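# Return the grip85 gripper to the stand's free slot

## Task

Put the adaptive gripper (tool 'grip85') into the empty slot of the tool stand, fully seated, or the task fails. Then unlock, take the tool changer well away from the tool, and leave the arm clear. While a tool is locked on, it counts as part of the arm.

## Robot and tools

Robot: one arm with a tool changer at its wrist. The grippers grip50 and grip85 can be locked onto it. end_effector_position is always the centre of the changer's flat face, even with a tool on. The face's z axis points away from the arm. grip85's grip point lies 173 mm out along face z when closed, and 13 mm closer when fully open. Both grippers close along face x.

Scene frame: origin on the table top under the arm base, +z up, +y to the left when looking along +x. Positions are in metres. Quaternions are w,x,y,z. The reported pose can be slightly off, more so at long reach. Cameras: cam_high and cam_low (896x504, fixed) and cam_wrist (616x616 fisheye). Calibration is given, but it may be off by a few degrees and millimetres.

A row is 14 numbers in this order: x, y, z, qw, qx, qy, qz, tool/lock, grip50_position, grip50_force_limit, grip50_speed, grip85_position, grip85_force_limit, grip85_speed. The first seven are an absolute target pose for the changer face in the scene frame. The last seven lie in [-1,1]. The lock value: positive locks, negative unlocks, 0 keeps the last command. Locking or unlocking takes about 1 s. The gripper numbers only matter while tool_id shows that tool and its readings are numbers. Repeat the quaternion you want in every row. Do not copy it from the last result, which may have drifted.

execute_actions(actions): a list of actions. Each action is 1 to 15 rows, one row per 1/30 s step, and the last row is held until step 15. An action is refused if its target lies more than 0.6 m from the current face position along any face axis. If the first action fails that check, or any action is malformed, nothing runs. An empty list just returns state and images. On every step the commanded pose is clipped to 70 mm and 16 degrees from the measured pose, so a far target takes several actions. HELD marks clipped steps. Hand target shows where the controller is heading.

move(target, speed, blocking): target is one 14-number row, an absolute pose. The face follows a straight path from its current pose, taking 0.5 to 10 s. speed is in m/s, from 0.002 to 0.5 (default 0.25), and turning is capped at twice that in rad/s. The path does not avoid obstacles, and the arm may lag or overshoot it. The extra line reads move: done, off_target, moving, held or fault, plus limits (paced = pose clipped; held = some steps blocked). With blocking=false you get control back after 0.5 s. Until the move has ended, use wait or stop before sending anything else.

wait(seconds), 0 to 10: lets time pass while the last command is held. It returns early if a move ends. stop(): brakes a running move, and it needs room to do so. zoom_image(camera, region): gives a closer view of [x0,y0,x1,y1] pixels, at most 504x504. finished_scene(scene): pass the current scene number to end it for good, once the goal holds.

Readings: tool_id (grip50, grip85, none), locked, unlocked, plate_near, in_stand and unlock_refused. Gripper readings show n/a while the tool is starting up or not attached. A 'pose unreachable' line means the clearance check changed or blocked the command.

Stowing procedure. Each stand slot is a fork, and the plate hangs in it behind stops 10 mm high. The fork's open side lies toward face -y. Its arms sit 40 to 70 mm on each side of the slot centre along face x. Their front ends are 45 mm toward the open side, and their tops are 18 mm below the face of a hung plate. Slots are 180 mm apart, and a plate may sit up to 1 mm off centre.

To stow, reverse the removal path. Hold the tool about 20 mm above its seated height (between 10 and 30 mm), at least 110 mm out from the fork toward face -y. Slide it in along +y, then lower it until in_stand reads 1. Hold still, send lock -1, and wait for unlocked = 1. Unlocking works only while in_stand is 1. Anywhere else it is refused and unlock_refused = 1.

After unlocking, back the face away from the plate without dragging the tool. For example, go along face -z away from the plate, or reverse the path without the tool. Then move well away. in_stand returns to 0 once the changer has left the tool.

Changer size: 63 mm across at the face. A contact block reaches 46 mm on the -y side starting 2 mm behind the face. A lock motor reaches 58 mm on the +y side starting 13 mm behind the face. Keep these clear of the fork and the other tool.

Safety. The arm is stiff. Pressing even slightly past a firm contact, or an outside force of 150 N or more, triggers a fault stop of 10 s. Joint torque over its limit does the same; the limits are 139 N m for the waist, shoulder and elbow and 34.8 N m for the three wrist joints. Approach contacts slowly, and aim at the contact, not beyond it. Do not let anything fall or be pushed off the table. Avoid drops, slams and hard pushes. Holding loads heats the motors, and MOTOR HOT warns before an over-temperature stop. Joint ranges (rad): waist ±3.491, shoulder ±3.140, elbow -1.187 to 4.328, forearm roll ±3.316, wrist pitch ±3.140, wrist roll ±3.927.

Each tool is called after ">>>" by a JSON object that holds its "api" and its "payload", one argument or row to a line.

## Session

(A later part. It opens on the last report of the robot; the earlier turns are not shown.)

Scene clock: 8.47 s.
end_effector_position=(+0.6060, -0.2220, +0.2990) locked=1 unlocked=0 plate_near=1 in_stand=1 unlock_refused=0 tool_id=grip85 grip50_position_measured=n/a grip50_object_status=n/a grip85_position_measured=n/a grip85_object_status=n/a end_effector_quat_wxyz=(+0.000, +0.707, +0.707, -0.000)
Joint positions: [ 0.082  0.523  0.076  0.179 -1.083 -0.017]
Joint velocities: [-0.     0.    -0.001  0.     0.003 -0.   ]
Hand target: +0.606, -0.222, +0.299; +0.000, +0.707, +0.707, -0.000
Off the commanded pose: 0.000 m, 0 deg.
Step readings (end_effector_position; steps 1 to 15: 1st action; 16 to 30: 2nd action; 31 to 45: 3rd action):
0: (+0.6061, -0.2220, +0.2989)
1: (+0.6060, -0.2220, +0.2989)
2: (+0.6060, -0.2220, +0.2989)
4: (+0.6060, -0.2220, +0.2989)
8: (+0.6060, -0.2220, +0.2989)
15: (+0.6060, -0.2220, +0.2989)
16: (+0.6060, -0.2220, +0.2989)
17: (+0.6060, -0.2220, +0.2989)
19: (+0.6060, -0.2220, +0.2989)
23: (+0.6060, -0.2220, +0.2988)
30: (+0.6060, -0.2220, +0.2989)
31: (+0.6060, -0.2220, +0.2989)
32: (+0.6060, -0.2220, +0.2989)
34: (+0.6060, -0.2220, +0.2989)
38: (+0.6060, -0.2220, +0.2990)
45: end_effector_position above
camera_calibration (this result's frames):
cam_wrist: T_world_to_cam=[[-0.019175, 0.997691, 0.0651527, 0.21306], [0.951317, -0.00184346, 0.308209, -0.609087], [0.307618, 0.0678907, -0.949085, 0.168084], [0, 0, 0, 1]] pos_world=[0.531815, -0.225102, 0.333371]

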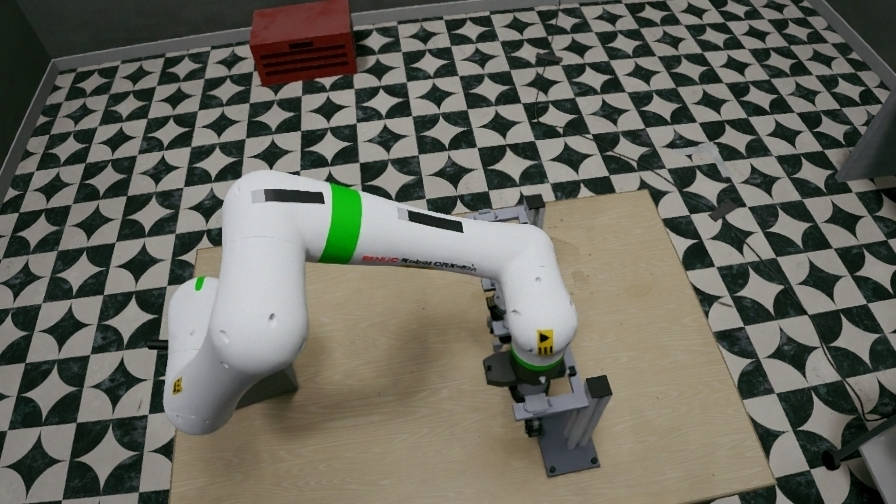

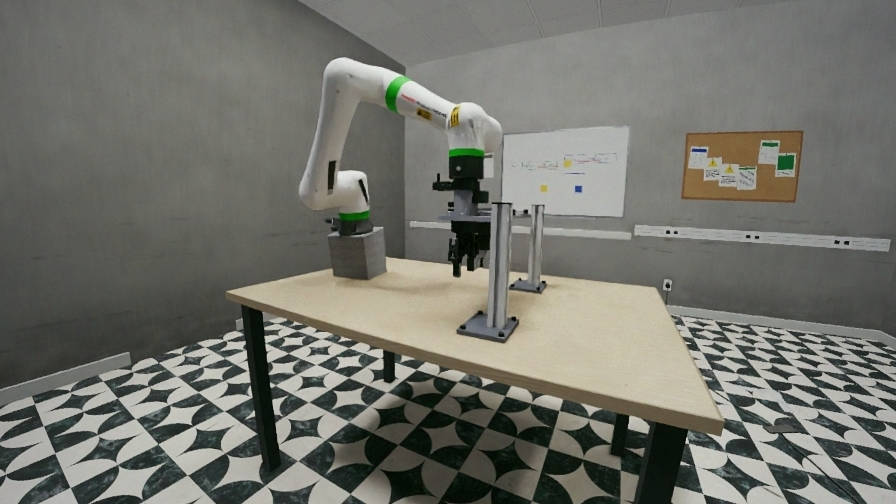

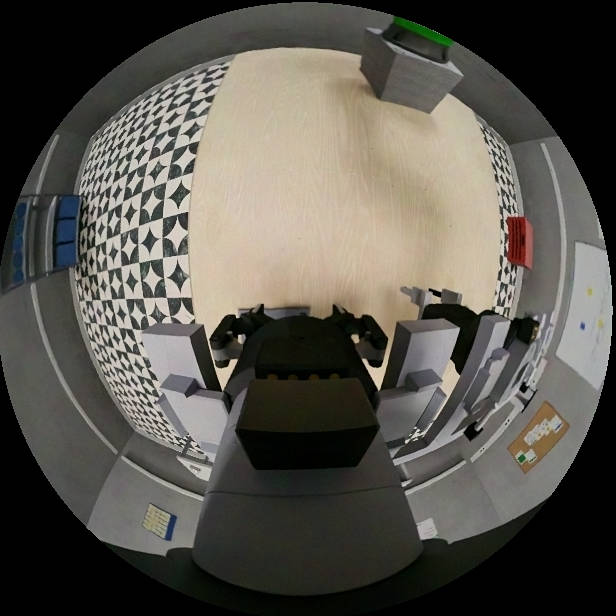

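>>> {"api": "move", "payload": {
  "target": [0.606,-0.222,0.319,0,0.707,0.707,0,0,0,0,0,1,0,1],
  "speed": 0.1
}}

>>> {"api": "zoom_image", "payload": {
  "camera": "cam_wrist",
  "region": [120, 270, 500, 460]
}}

>>> {"api": "move", "payload": {
  "target": [0.48,-0.222,0.319,0,0.707,0.707,0,0,0,0,0,1,0,1],
  "speed": 0.25
}}

>>> {"api": "move", "payload": {
  "target": [0.48,0.138,0.319,0,0.707,0.707,0,0,0,0,0,1,0,1],
  "speed": 0.4
}}

>>> {"api": "move", "payload": {
  "target": [0.535,0.138,0.319,0,0.707,0.707,0,0,0,0,0,1,0,1],
  "speed": 0.15
}}

>>> {"api": "zoom_image", "payload": {
  "camera": "cam_wrist",
  "region": [120, 270, 500, 460]
}}

Scene clock: 9.37 s.
end_effector_position=(+0.6060, -0.2222, +0.3190) locked=1 unlocked=0 plate_near=1 in_stand=0 unlock_refused=0 tool_id=grip85 grip50_position_measured=n/a grip50_object_status=n/a grip85_position_measured=n/a grip85_object_status=n/a end_effector_quat_wxyz=(+0.000, +0.707, +0.707, -0.000)
Joint positions: [ 0.087  0.502  0.094  0.176 -1.123 -0.015]
Joint velocities: [ 0.002  0.     0.001 -0.002  0.001 -0.   ]
Hand target: +0.606, -0.222, +0.319; -0.000, +0.707, +0.707, +0.000
Off the commanded pose: 0.000 m, 0 deg.
move: done
camera_calibration (this result's frames):
cam_wrist: T_world_to_cam=[[-0.0189526, 0.997695, 0.0651497, 0.211803], [0.951318, -0.00205413, 0.308203, -0.615306], [0.307627, 0.0678194, -0.949087, 0.187048], [0, 0, 0, 1]] pos_world=[0.531825, -0.225264, 0.353365]

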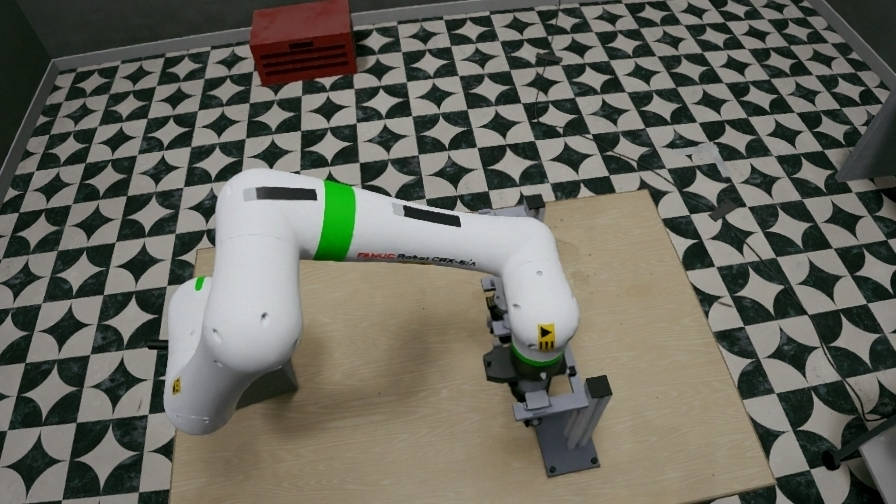

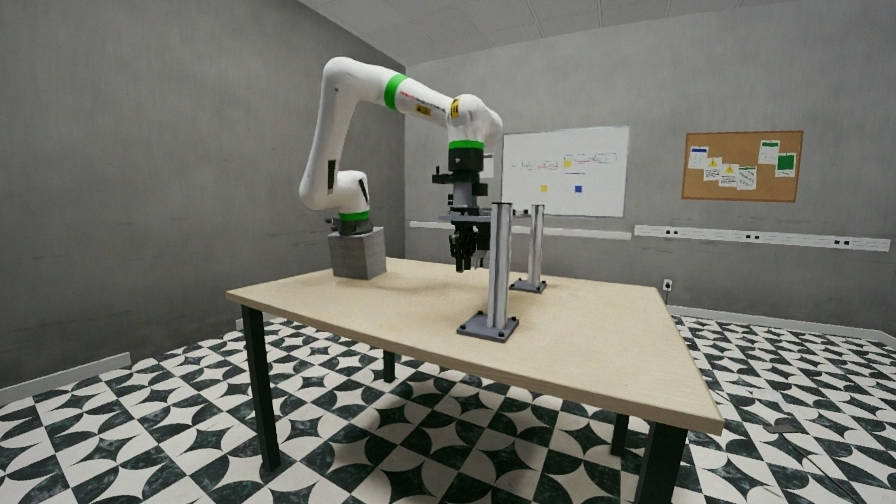

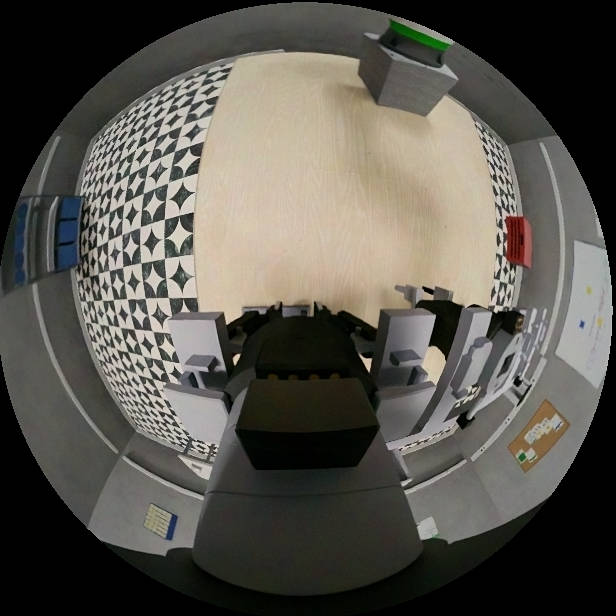

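Region (120, 270, 500, 460) of cam_wrist's 616x616 image, scaled by 1.326, with more detail than that image has.

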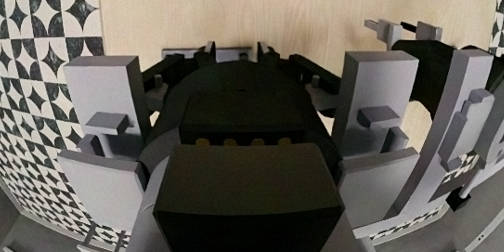

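Scene clock: 10.30 s.
end_effector_position=(+0.4798, -0.2219, +0.3193) locked=1 unlocked=0 plate_near=1 in_stand=0 unlock_refused=0 tool_id=grip85 grip50_position_measured=n/a grip50_object_status=n/a grip85_position_measured=n/a grip85_object_status=n/a end_effector_quat_wxyz=(+0.000, +0.707, +0.707, -0.000)
Joint positions: [ 0.07   0.228 -0.295  0.187 -1.007 -0.023]
Joint velocities: [-0.    -0.     0.001  0.001  0.     0.   ]
Hand target: +0.480, -0.222, +0.319; +0.000, +0.707, +0.707, -0.000
Off the commanded pose: 0.000 m, 0 deg.
move: done
camera_calibration (this result's frames):
cam_wrist: T_world_to_cam=[[-0.0183311, 0.997711, 0.0650915, 0.208848], [0.951305, -0.00263136, 0.308239, -0.495492], [0.307705, 0.0675723, -0.949079, 0.226008], [0, 0, 0, 1]] pos_world=[0.405649, -0.224946, 0.353636]

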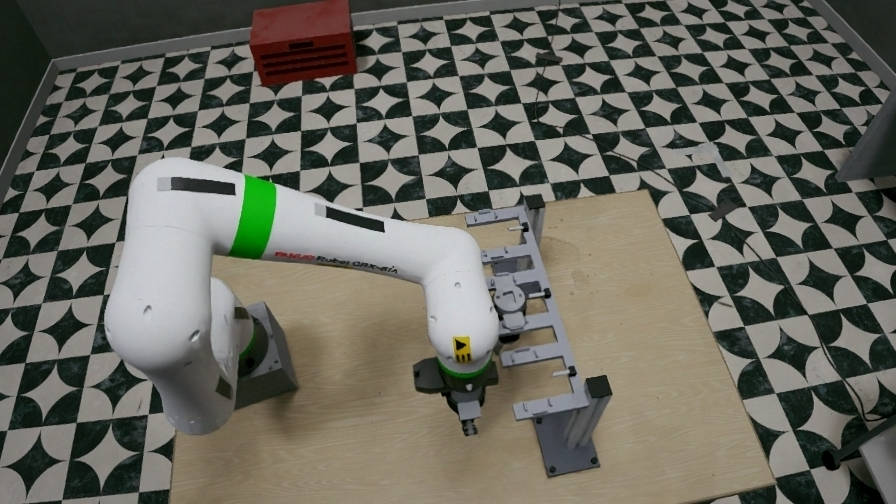

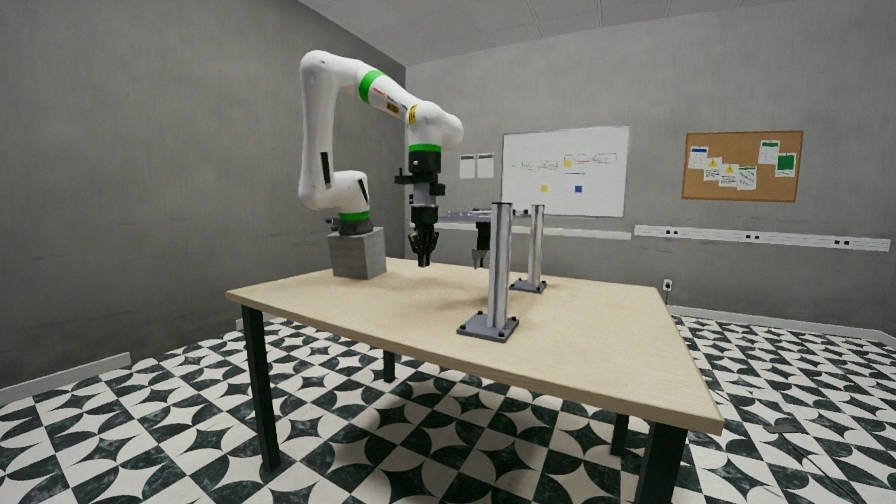

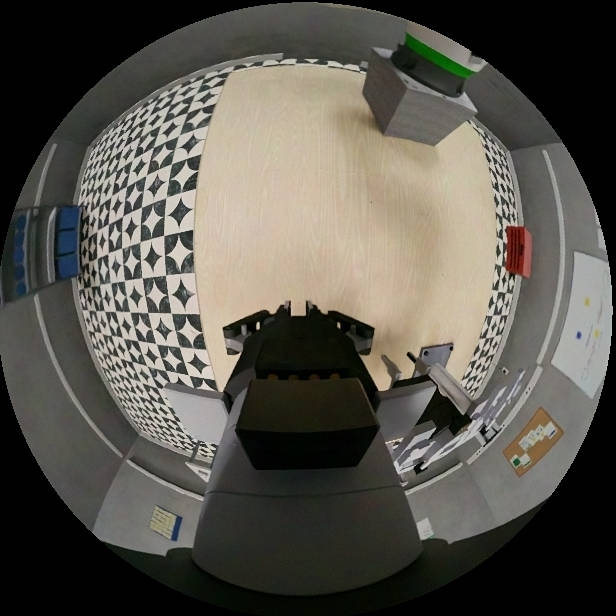

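Scene clock: 11.67 s.
end_effector_position=(+0.4808, +0.1369, +0.3190) locked=1 unlocked=0 plate_near=1 in_stand=0 unlock_refused=0 tool_id=grip85 grip50_position_measured=n/a grip50_object_status=n/a grip85_position_measured=3 grip85_object_status=3 end_effector_quat_wxyz=(+0.001, +0.707, +0.707, -0.001)
Joint positions: [ 0.789  0.329 -0.317  0.181 -1.003 -0.748]
Joint velocities: [ 0.     0.     0.001  0.003  0.    -0.   ]
Hand target: +0.481, +0.137, +0.319; +0.001, +0.707, +0.707, -0.001
Off the commanded pose: 0.001 m, 0 deg.
move: done
camera_calibration (this result's frames):
cam_wrist: T_world_to_cam=[[-0.0189128, 0.9979, 0.0619432, -0.147905], [0.951553, -0.0010521, 0.307482, -0.495463], [0.306902, 0.0647576, -0.949536, 0.202114], [0, 0, 0, 1]] pos_world=[0.406633, 0.133985, 0.353422]

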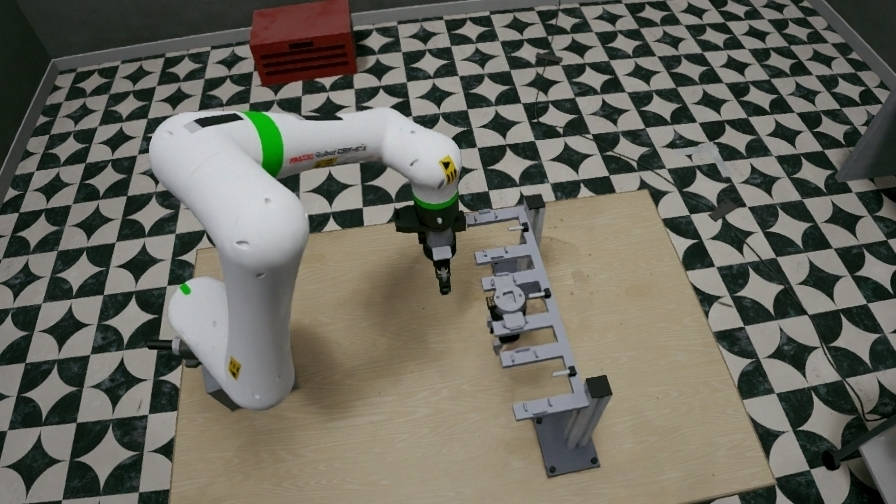

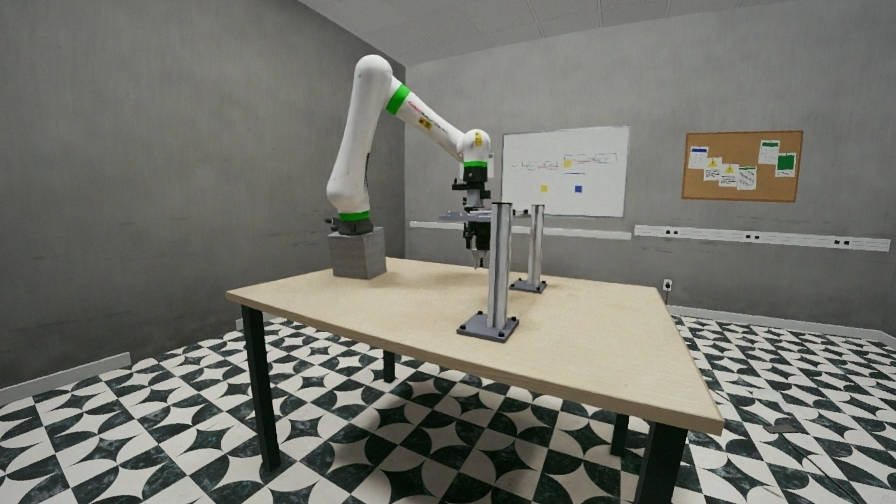

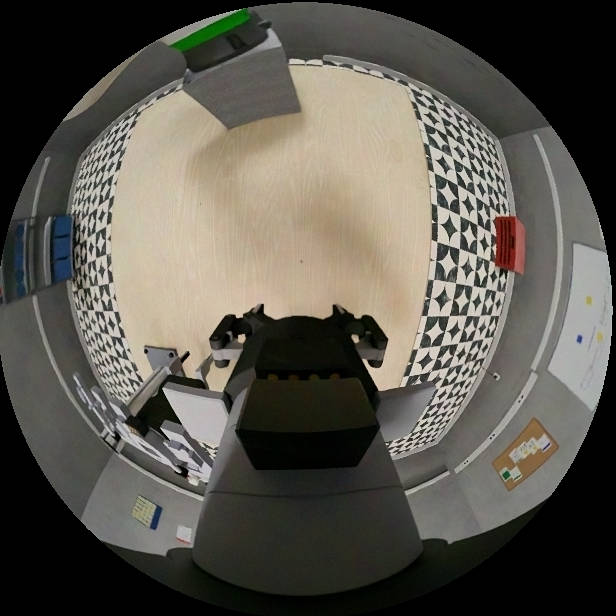

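Scene clock: 12.43 s.
end_effector_position=(+0.5350, +0.1380, +0.3189) locked=1 unlocked=0 plate_near=1 in_stand=0 unlock_refused=0 tool_id=grip85 grip50_position_measured=n/a grip50_object_status=n/a grip85_position_measured=3 grip85_object_status=3 end_effector_quat_wxyz=(-0.000, +0.707, +0.707, +0.000)
Joint positions: [ 0.73   0.436 -0.16   0.178 -1.041 -0.68 ]
Joint velocities: [ 0.    -0.     0.    -0.     0.001 -0.   ]
Hand target: +0.535, +0.138, +0.319; -0.000, +0.707, +0.707, +0.000
Off the commanded pose: 0.000 m, 0 deg.
move: done
camera_calibration (this result's frames):
cam_wrist: T_world_to_cam=[[-0.0192573, 0.997662, 0.0655708, -0.148864], [0.951332, -0.0018907, 0.308162, -0.546978], [0.307565, 0.0683139, -0.949072, 0.184338], [0, 0, 0, 1]] pos_world=[0.460795, 0.134889, 0.353269]

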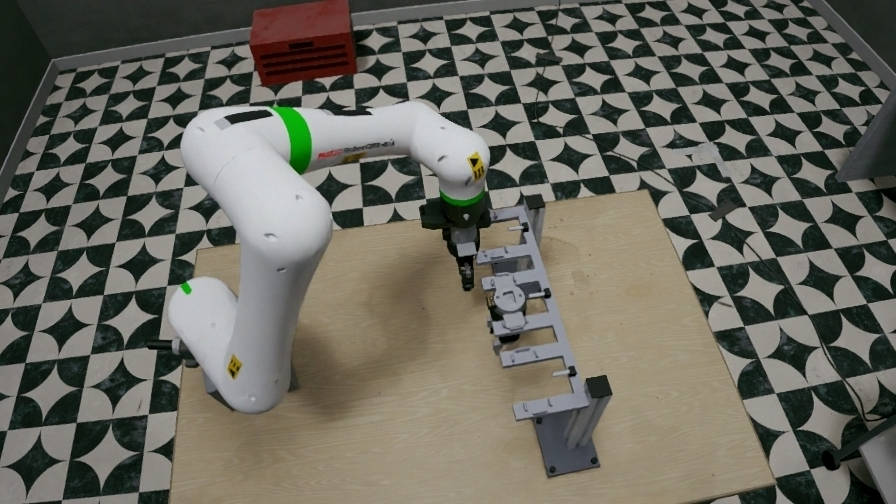

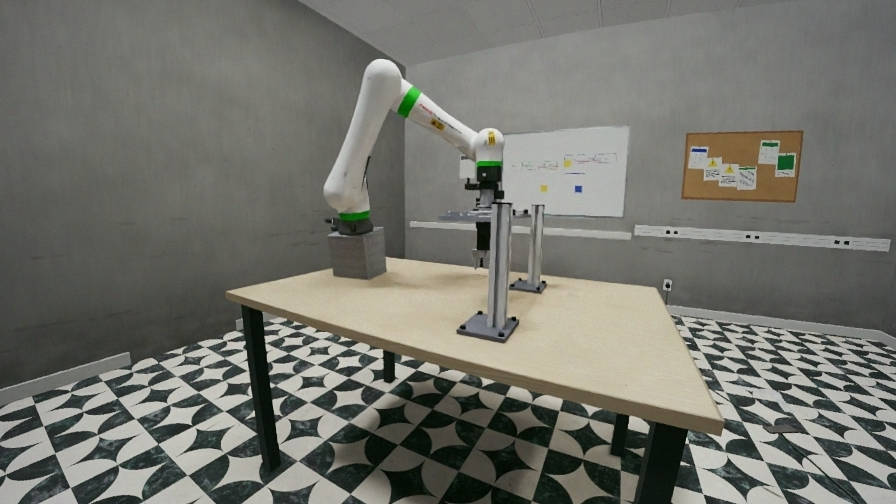

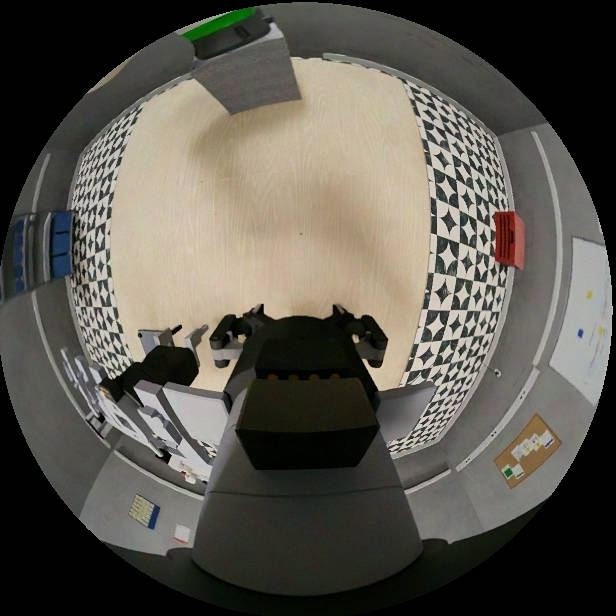

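Region (120, 270, 500, 460) of cam_wrist's 616x616 image, scaled by 1.326, with more detail than that image has.

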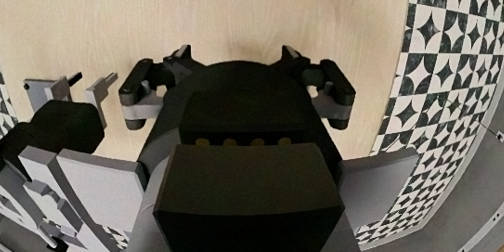

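Arms not yet visible; advance to 0.57.

>>> {"api": "move", "payload": {
  "target": [0.572,0.138,0.319,0,0.707,0.707,0,0,0,0,0,1,0,1],
  "speed": 0.08
}}

>>> {"api": "zoom_image", "payload": {
  "camera": "cam_wrist",
  "region": [120, 270, 500, 460]
}}

>>> {"api": "zoom_image", "payload": {
  "camera": "cam_high",
  "region": [430, 170, 590, 310]
}}

Scene clock: 13.27 s.
end_effector_position=(+0.5720, +0.1380, +0.3189) locked=1 unlocked=0 plate_near=1 in_stand=0 unlock_refused=0 tool_id=grip85 grip50_position_measured=n/a grip50_object_status=n/a grip85_position_measured=3 grip85_object_status=3 end_effector_quat_wxyz=(-0.000, +0.707, +0.707, +0.000)
Joint positions: [ 0.694  0.51  -0.045  0.177 -1.076 -0.638]
Joint velocities: [ 0.    -0.    -0.001 -0.001 -0.     0.   ]
Hand target: +0.572, +0.138, +0.319; -0.000, +0.707, +0.707, +0.000
Off the commanded pose: 0.000 m, 0 deg.
move: done
camera_calibration (this result's frames):
cam_wrist: T_world_to_cam=[[-0.0192009, 0.997669, 0.065481, -0.148162], [0.951327, -0.00191784, 0.308177, -0.582199], [0.307584, 0.0682111, -0.949073, 0.172988], [0, 0, 0, 1]] pos_world=[0.497809, 0.1349, 0.3533]

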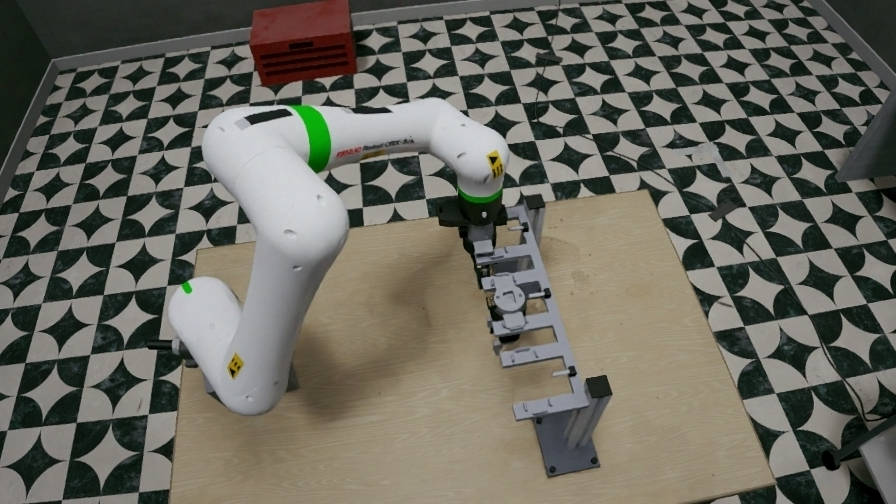

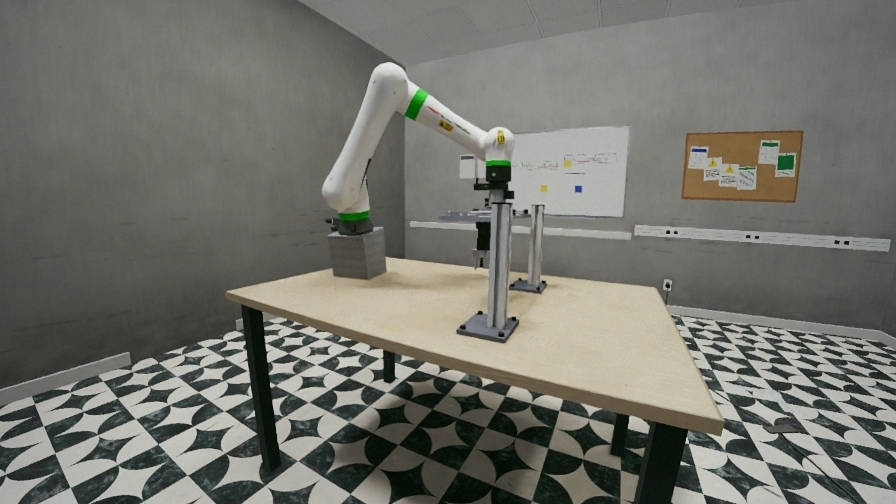

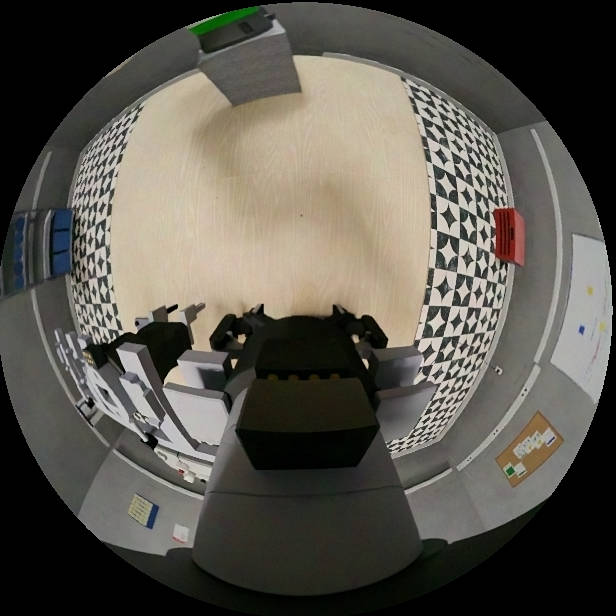

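Region (120, 270, 500, 460) of cam_wrist's 616x616 image, scaled by 1.326, with more detail than that image has.

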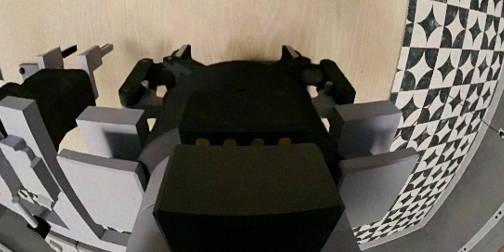

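Region (430, 170, 590, 310) of cam_high's 896x504 image, scaled by 3.150, with more detail than that image has; it fills the top 441 rows of this view, and the rest is white.

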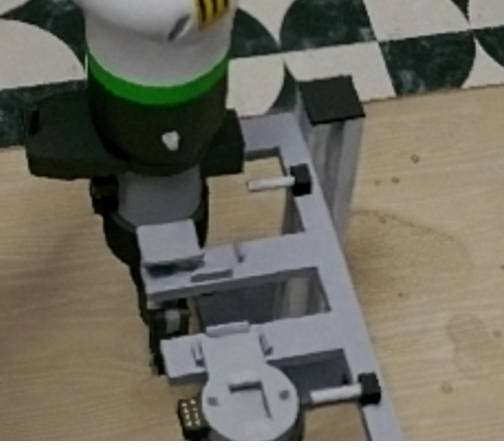

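>>> {"api": "move", "payload": {
  "target": [0.598,0.1365,0.319,0,0.707,0.707,0,0,0,0,0,1,0,1],
  "speed": 0.05
}}

>>> {"api": "zoom_image", "payload": {
  "camera": "cam_wrist",
  "region": [120, 270, 500, 460]
}}

Scene clock: 14.17 s.
end_effector_position=(+0.5980, +0.1366, +0.3190) locked=1 unlocked=0 plate_near=1 in_stand=0 unlock_refused=0 tool_id=grip85 grip50_position_measured=n/a grip50_object_status=n/a grip85_position_measured=3 grip85_object_status=3 end_effector_quat_wxyz=(-0.000, +0.707, +0.707, +0.000)
Joint positions: [ 0.67   0.562  0.04   0.176 -1.104 -0.608]
Joint velocities: [-0.001  0.     0.    -0.001 -0.001 -0.   ]
Hand target: +0.598, +0.136, +0.319; -0.000, +0.707, +0.707, +0.000
Off the commanded pose: 0.000 m, 0 deg.
move: done
camera_calibration (this result's frames):
cam_wrist: T_world_to_cam=[[-0.0192709, 0.997662, 0.0655689, -0.146284], [0.951318, -0.00188031, 0.308205, -0.606931], [0.307608, 0.0683163, -0.949057, 0.165095], [0, 0, 0, 1]] pos_world=[0.52378, 0.133523, 0.353336]

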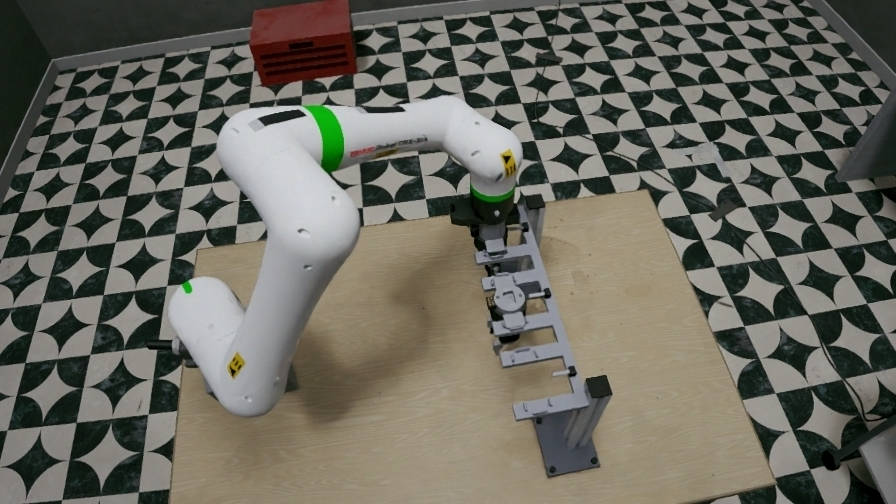

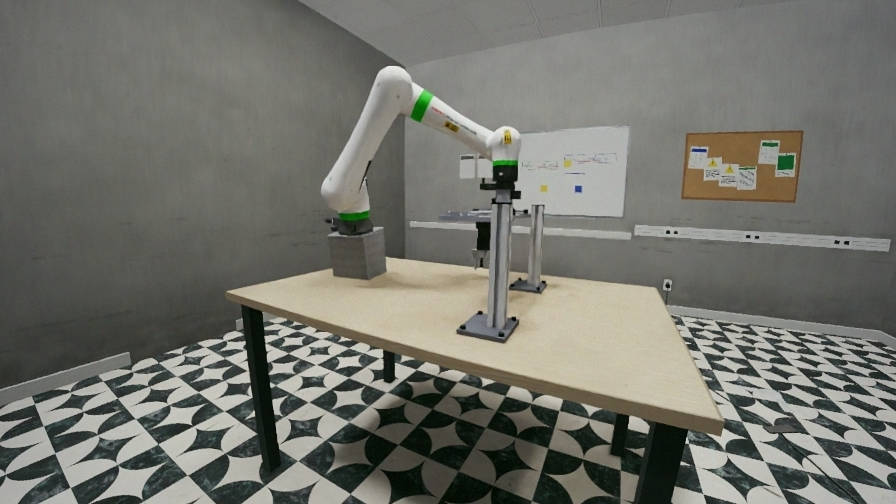

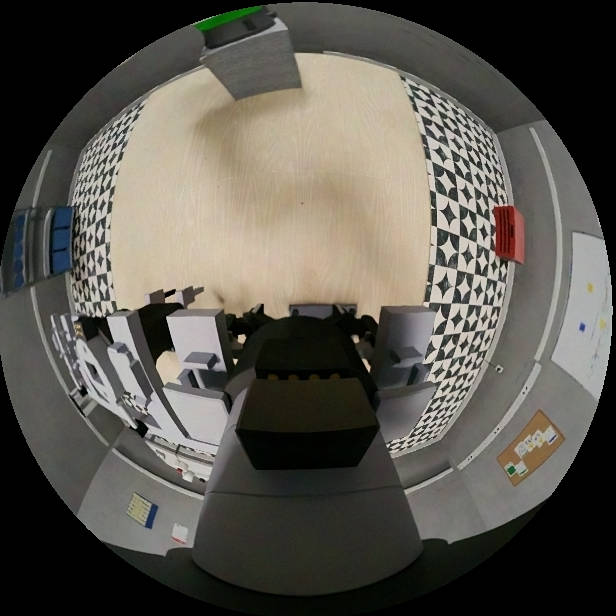

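Region (120, 270, 500, 460) of cam_wrist's 616x616 image, scaled by 1.326, with more detail than that image has.

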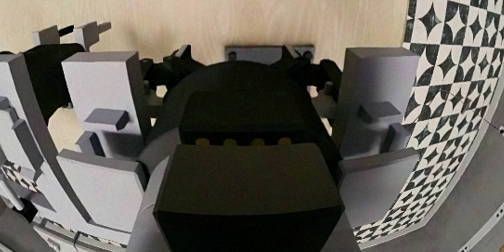

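>>> {"api": "move", "payload": {
  "target": [0.5964,0.1365,0.319,0,0.707,0.707,0,0,0,0,0,1,0,1],
  "speed": 0.02
}}

>>> {"api": "zoom_image", "payload": {
  "camera": "cam_wrist",
  "region": [120, 270, 500, 460]
}}

Scene clock: 14.97 s.
end_effector_position=(+0.5964, +0.1365, +0.3190) locked=1 unlocked=0 plate_near=1 in_stand=0 unlock_refused=0 tool_id=grip85 grip50_position_measured=n/a grip50_object_status=n/a grip85_position_measured=3 grip85_object_status=3 end_effector_quat_wxyz=(-0.000, +0.707, +0.707, -0.000)
Joint positions: [ 0.671  0.558  0.034  0.176 -1.102 -0.61 ]
Joint velocities: [ 0.    -0.001 -0.001  0.002 -0.    -0.   ]
Hand target: +0.596, +0.137, +0.319; +0.000, +0.707, +0.707, -0.000
Off the commanded pose: 0.000 m, 0 deg.
move: done
camera_calibration (this result's frames):
cam_wrist: T_world_to_cam=[[-0.0189465, 0.997684, 0.0653304, -0.146286], [0.951349, -0.0021091, 0.308109, -0.605378], [0.307533, 0.0679896, -0.949105, 0.165715], [0, 0, 0, 1]] pos_world=[0.522191, 0.133403, 0.35336]

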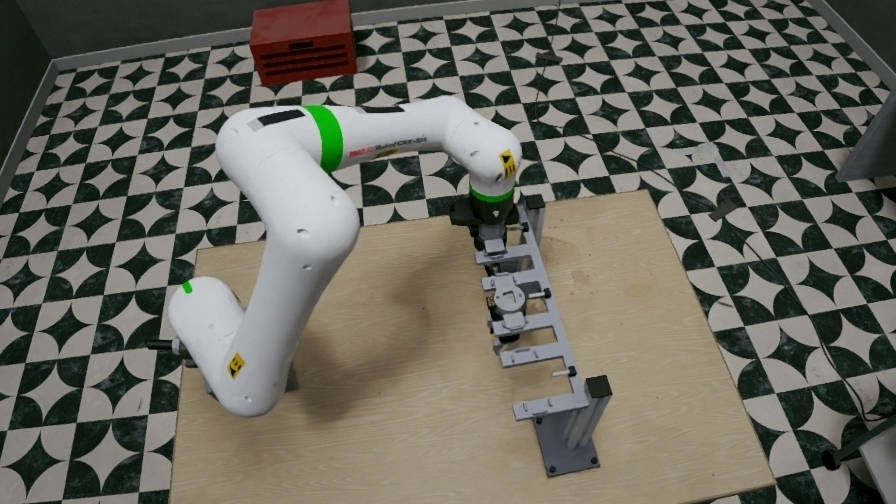

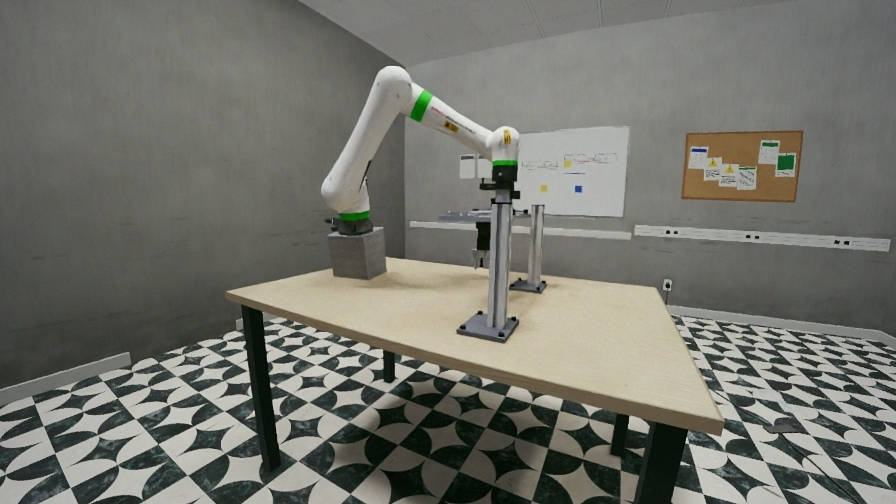

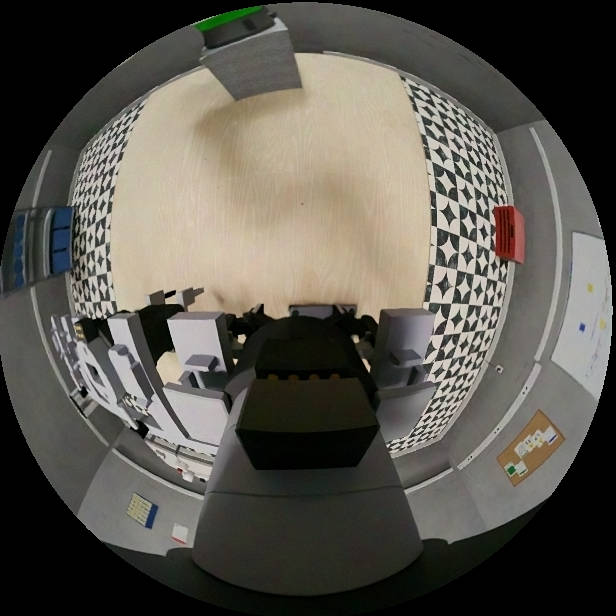

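Region (120, 270, 500, 460) of cam_wrist's 616x616 image, scaled by 1.326, with more detail than that image has.

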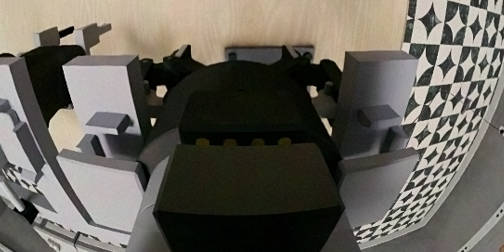

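>>> {"api": "move", "payload": {
  "target": [0.5964,0.1365,0.302,0,0.707,0.707,0,0,0,0,0,1,0,1],
  "speed": 0.03
}}

>>> {"api": "zoom_image", "payload": {
  "camera": "cam_wrist",
  "region": [120, 270, 500, 460]
}}

Scene clock: 15.83 s.
end_effector_position=(+0.5965, +0.1368, +0.3021) locked=1 unlocked=0 plate_near=1 in_stand=0 unlock_refused=0 tool_id=grip85 grip50_position_measured=n/a grip50_object_status=n/a grip85_position_measured=3 grip85_object_status=3 end_effector_quat_wxyz=(+0.000, +0.707, +0.707, +0.000)
Joint positions: [ 0.667  0.577  0.019  0.18  -1.067 -0.613]
Joint velocities: [-0.001  0.001 -0.001 -0.001 -0.005 -0.   ]
Hand target: +0.596, +0.136, +0.302; +0.000, +0.707, +0.707, -0.000
Off the commanded pose: 0.000 m, 0 deg.
move: done
camera_calibration (this result's frames):
cam_wrist: T_world_to_cam=[[-0.0199148, 0.997665, 0.0653329, -0.144981], [0.951049, -0.00125333, 0.309038, -0.600561], [0.308398, 0.0682892, -0.948803, 0.148991], [0, 0, 0, 1]] pos_world=[0.522327, 0.133715, 0.336431]

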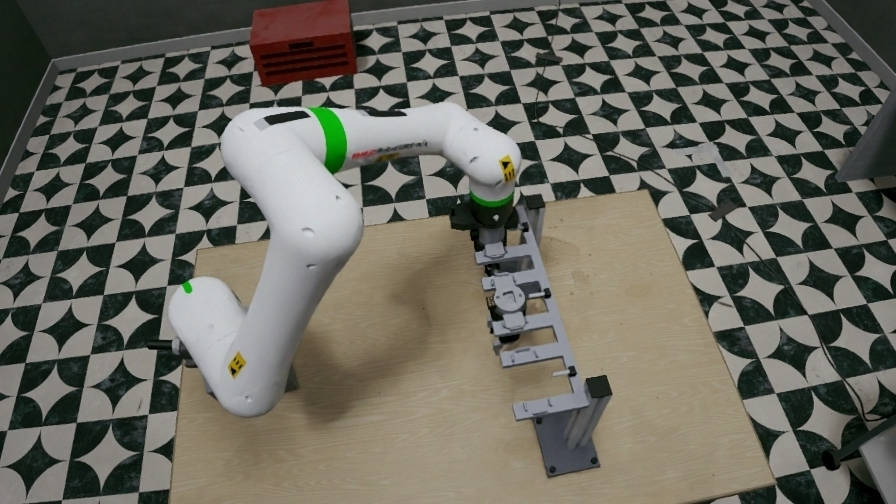

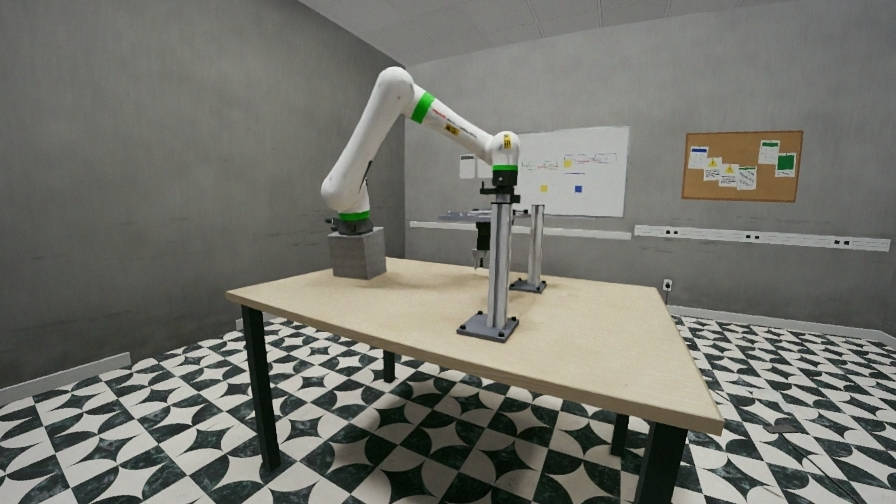

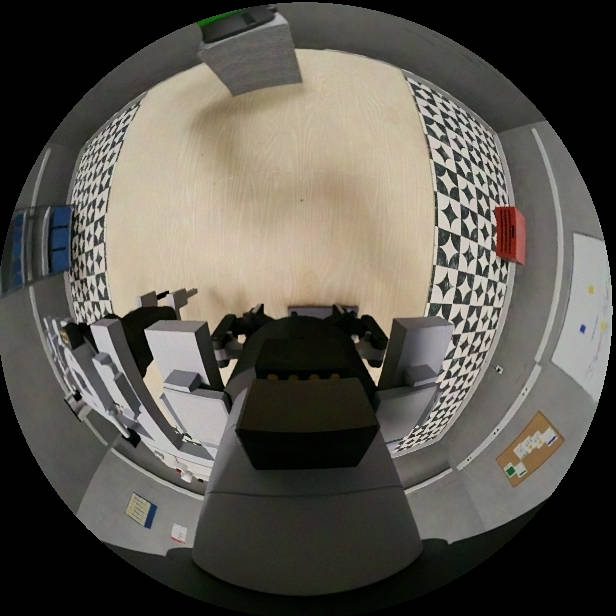

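Region (120, 270, 500, 460) of cam_wrist's 616x616 image, scaled by 1.326, with more detail than that image has.

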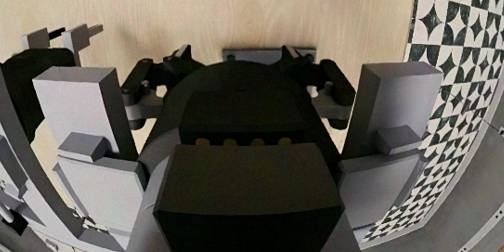

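>>> {"api": "execute_actions", "payload": {
  "actions": [
    [[0.5965,0.1369,0.3005,0,0.707,0.707,0,0,0,0,0,1,0,1]]
  ]
}}

Scene clock: 17.20 s.
end_effector_position=(+0.5964, +0.1369, +0.3004) locked=1 unlocked=0 plate_near=1 in_stand=1 unlock_refused=0 tool_id=grip85 grip50_position_measured=n/a grip50_object_status=n/a grip85_position_measured=3 grip85_object_status=3 end_effector_quat_wxyz=(-0.000, +0.707, +0.707, -0.000)
Joint positions: [ 0.667  0.579  0.018  0.18  -1.065 -0.613]
Joint velocities: [ 0.     0.     0.    -0.001  0.    -0.   ]
Hand target: +0.596, +0.137, +0.301; +0.000, +0.707, +0.707, +0.000
Off the commanded pose: 0.000 m, 0 deg.
Step readings (end_effector_position):
0: (+0.5964, +0.1365, +0.3020)
1: (+0.5963, +0.1365, +0.3020)
2: (+0.5964, +0.1366, +0.3016)
4: (+0.5964, +0.1367, +0.3008)
8: (+0.5964, +0.1368, +0.3006)
15: end_effector_position above
camera_calibration (this result's frames):
cam_wrist: T_world_to_cam=[[-0.0189038, 0.997682, 0.0653636, -0.145489], [0.951367, -0.002156, 0.308053, -0.59972], [0.30748, 0.0680081, -0.949121, 0.148111], [0, 0, 0, 1]] pos_world=[0.522262, 0.133786, 0.33483]

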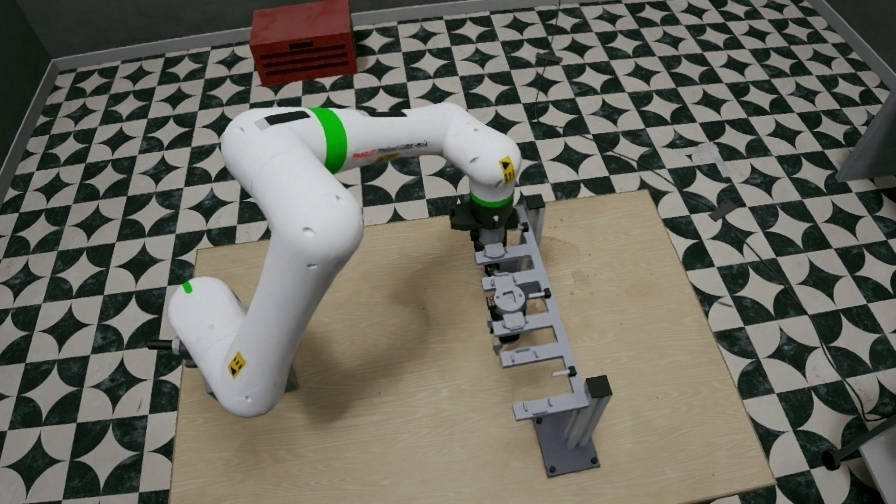

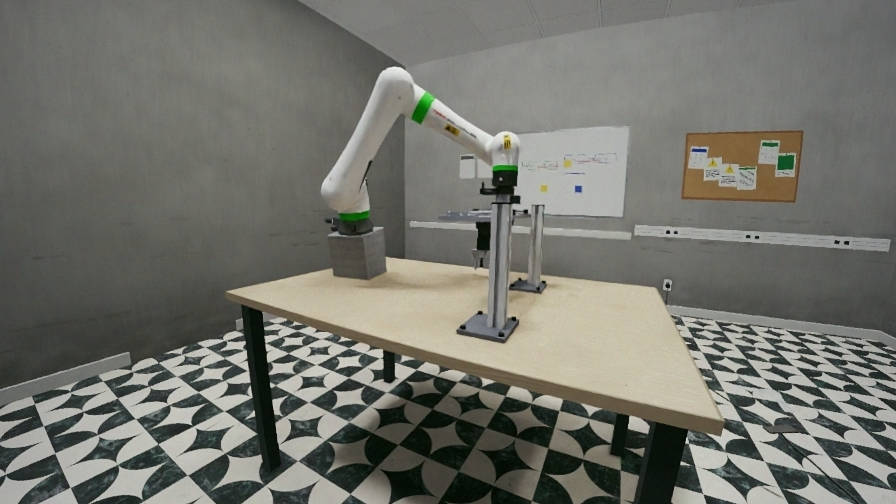

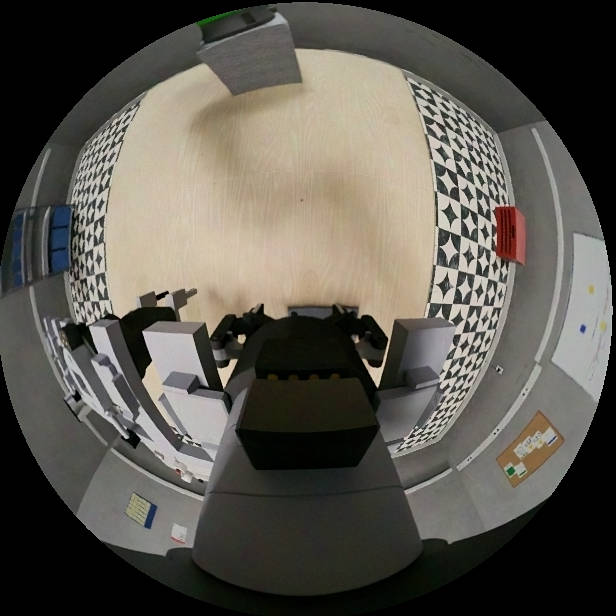

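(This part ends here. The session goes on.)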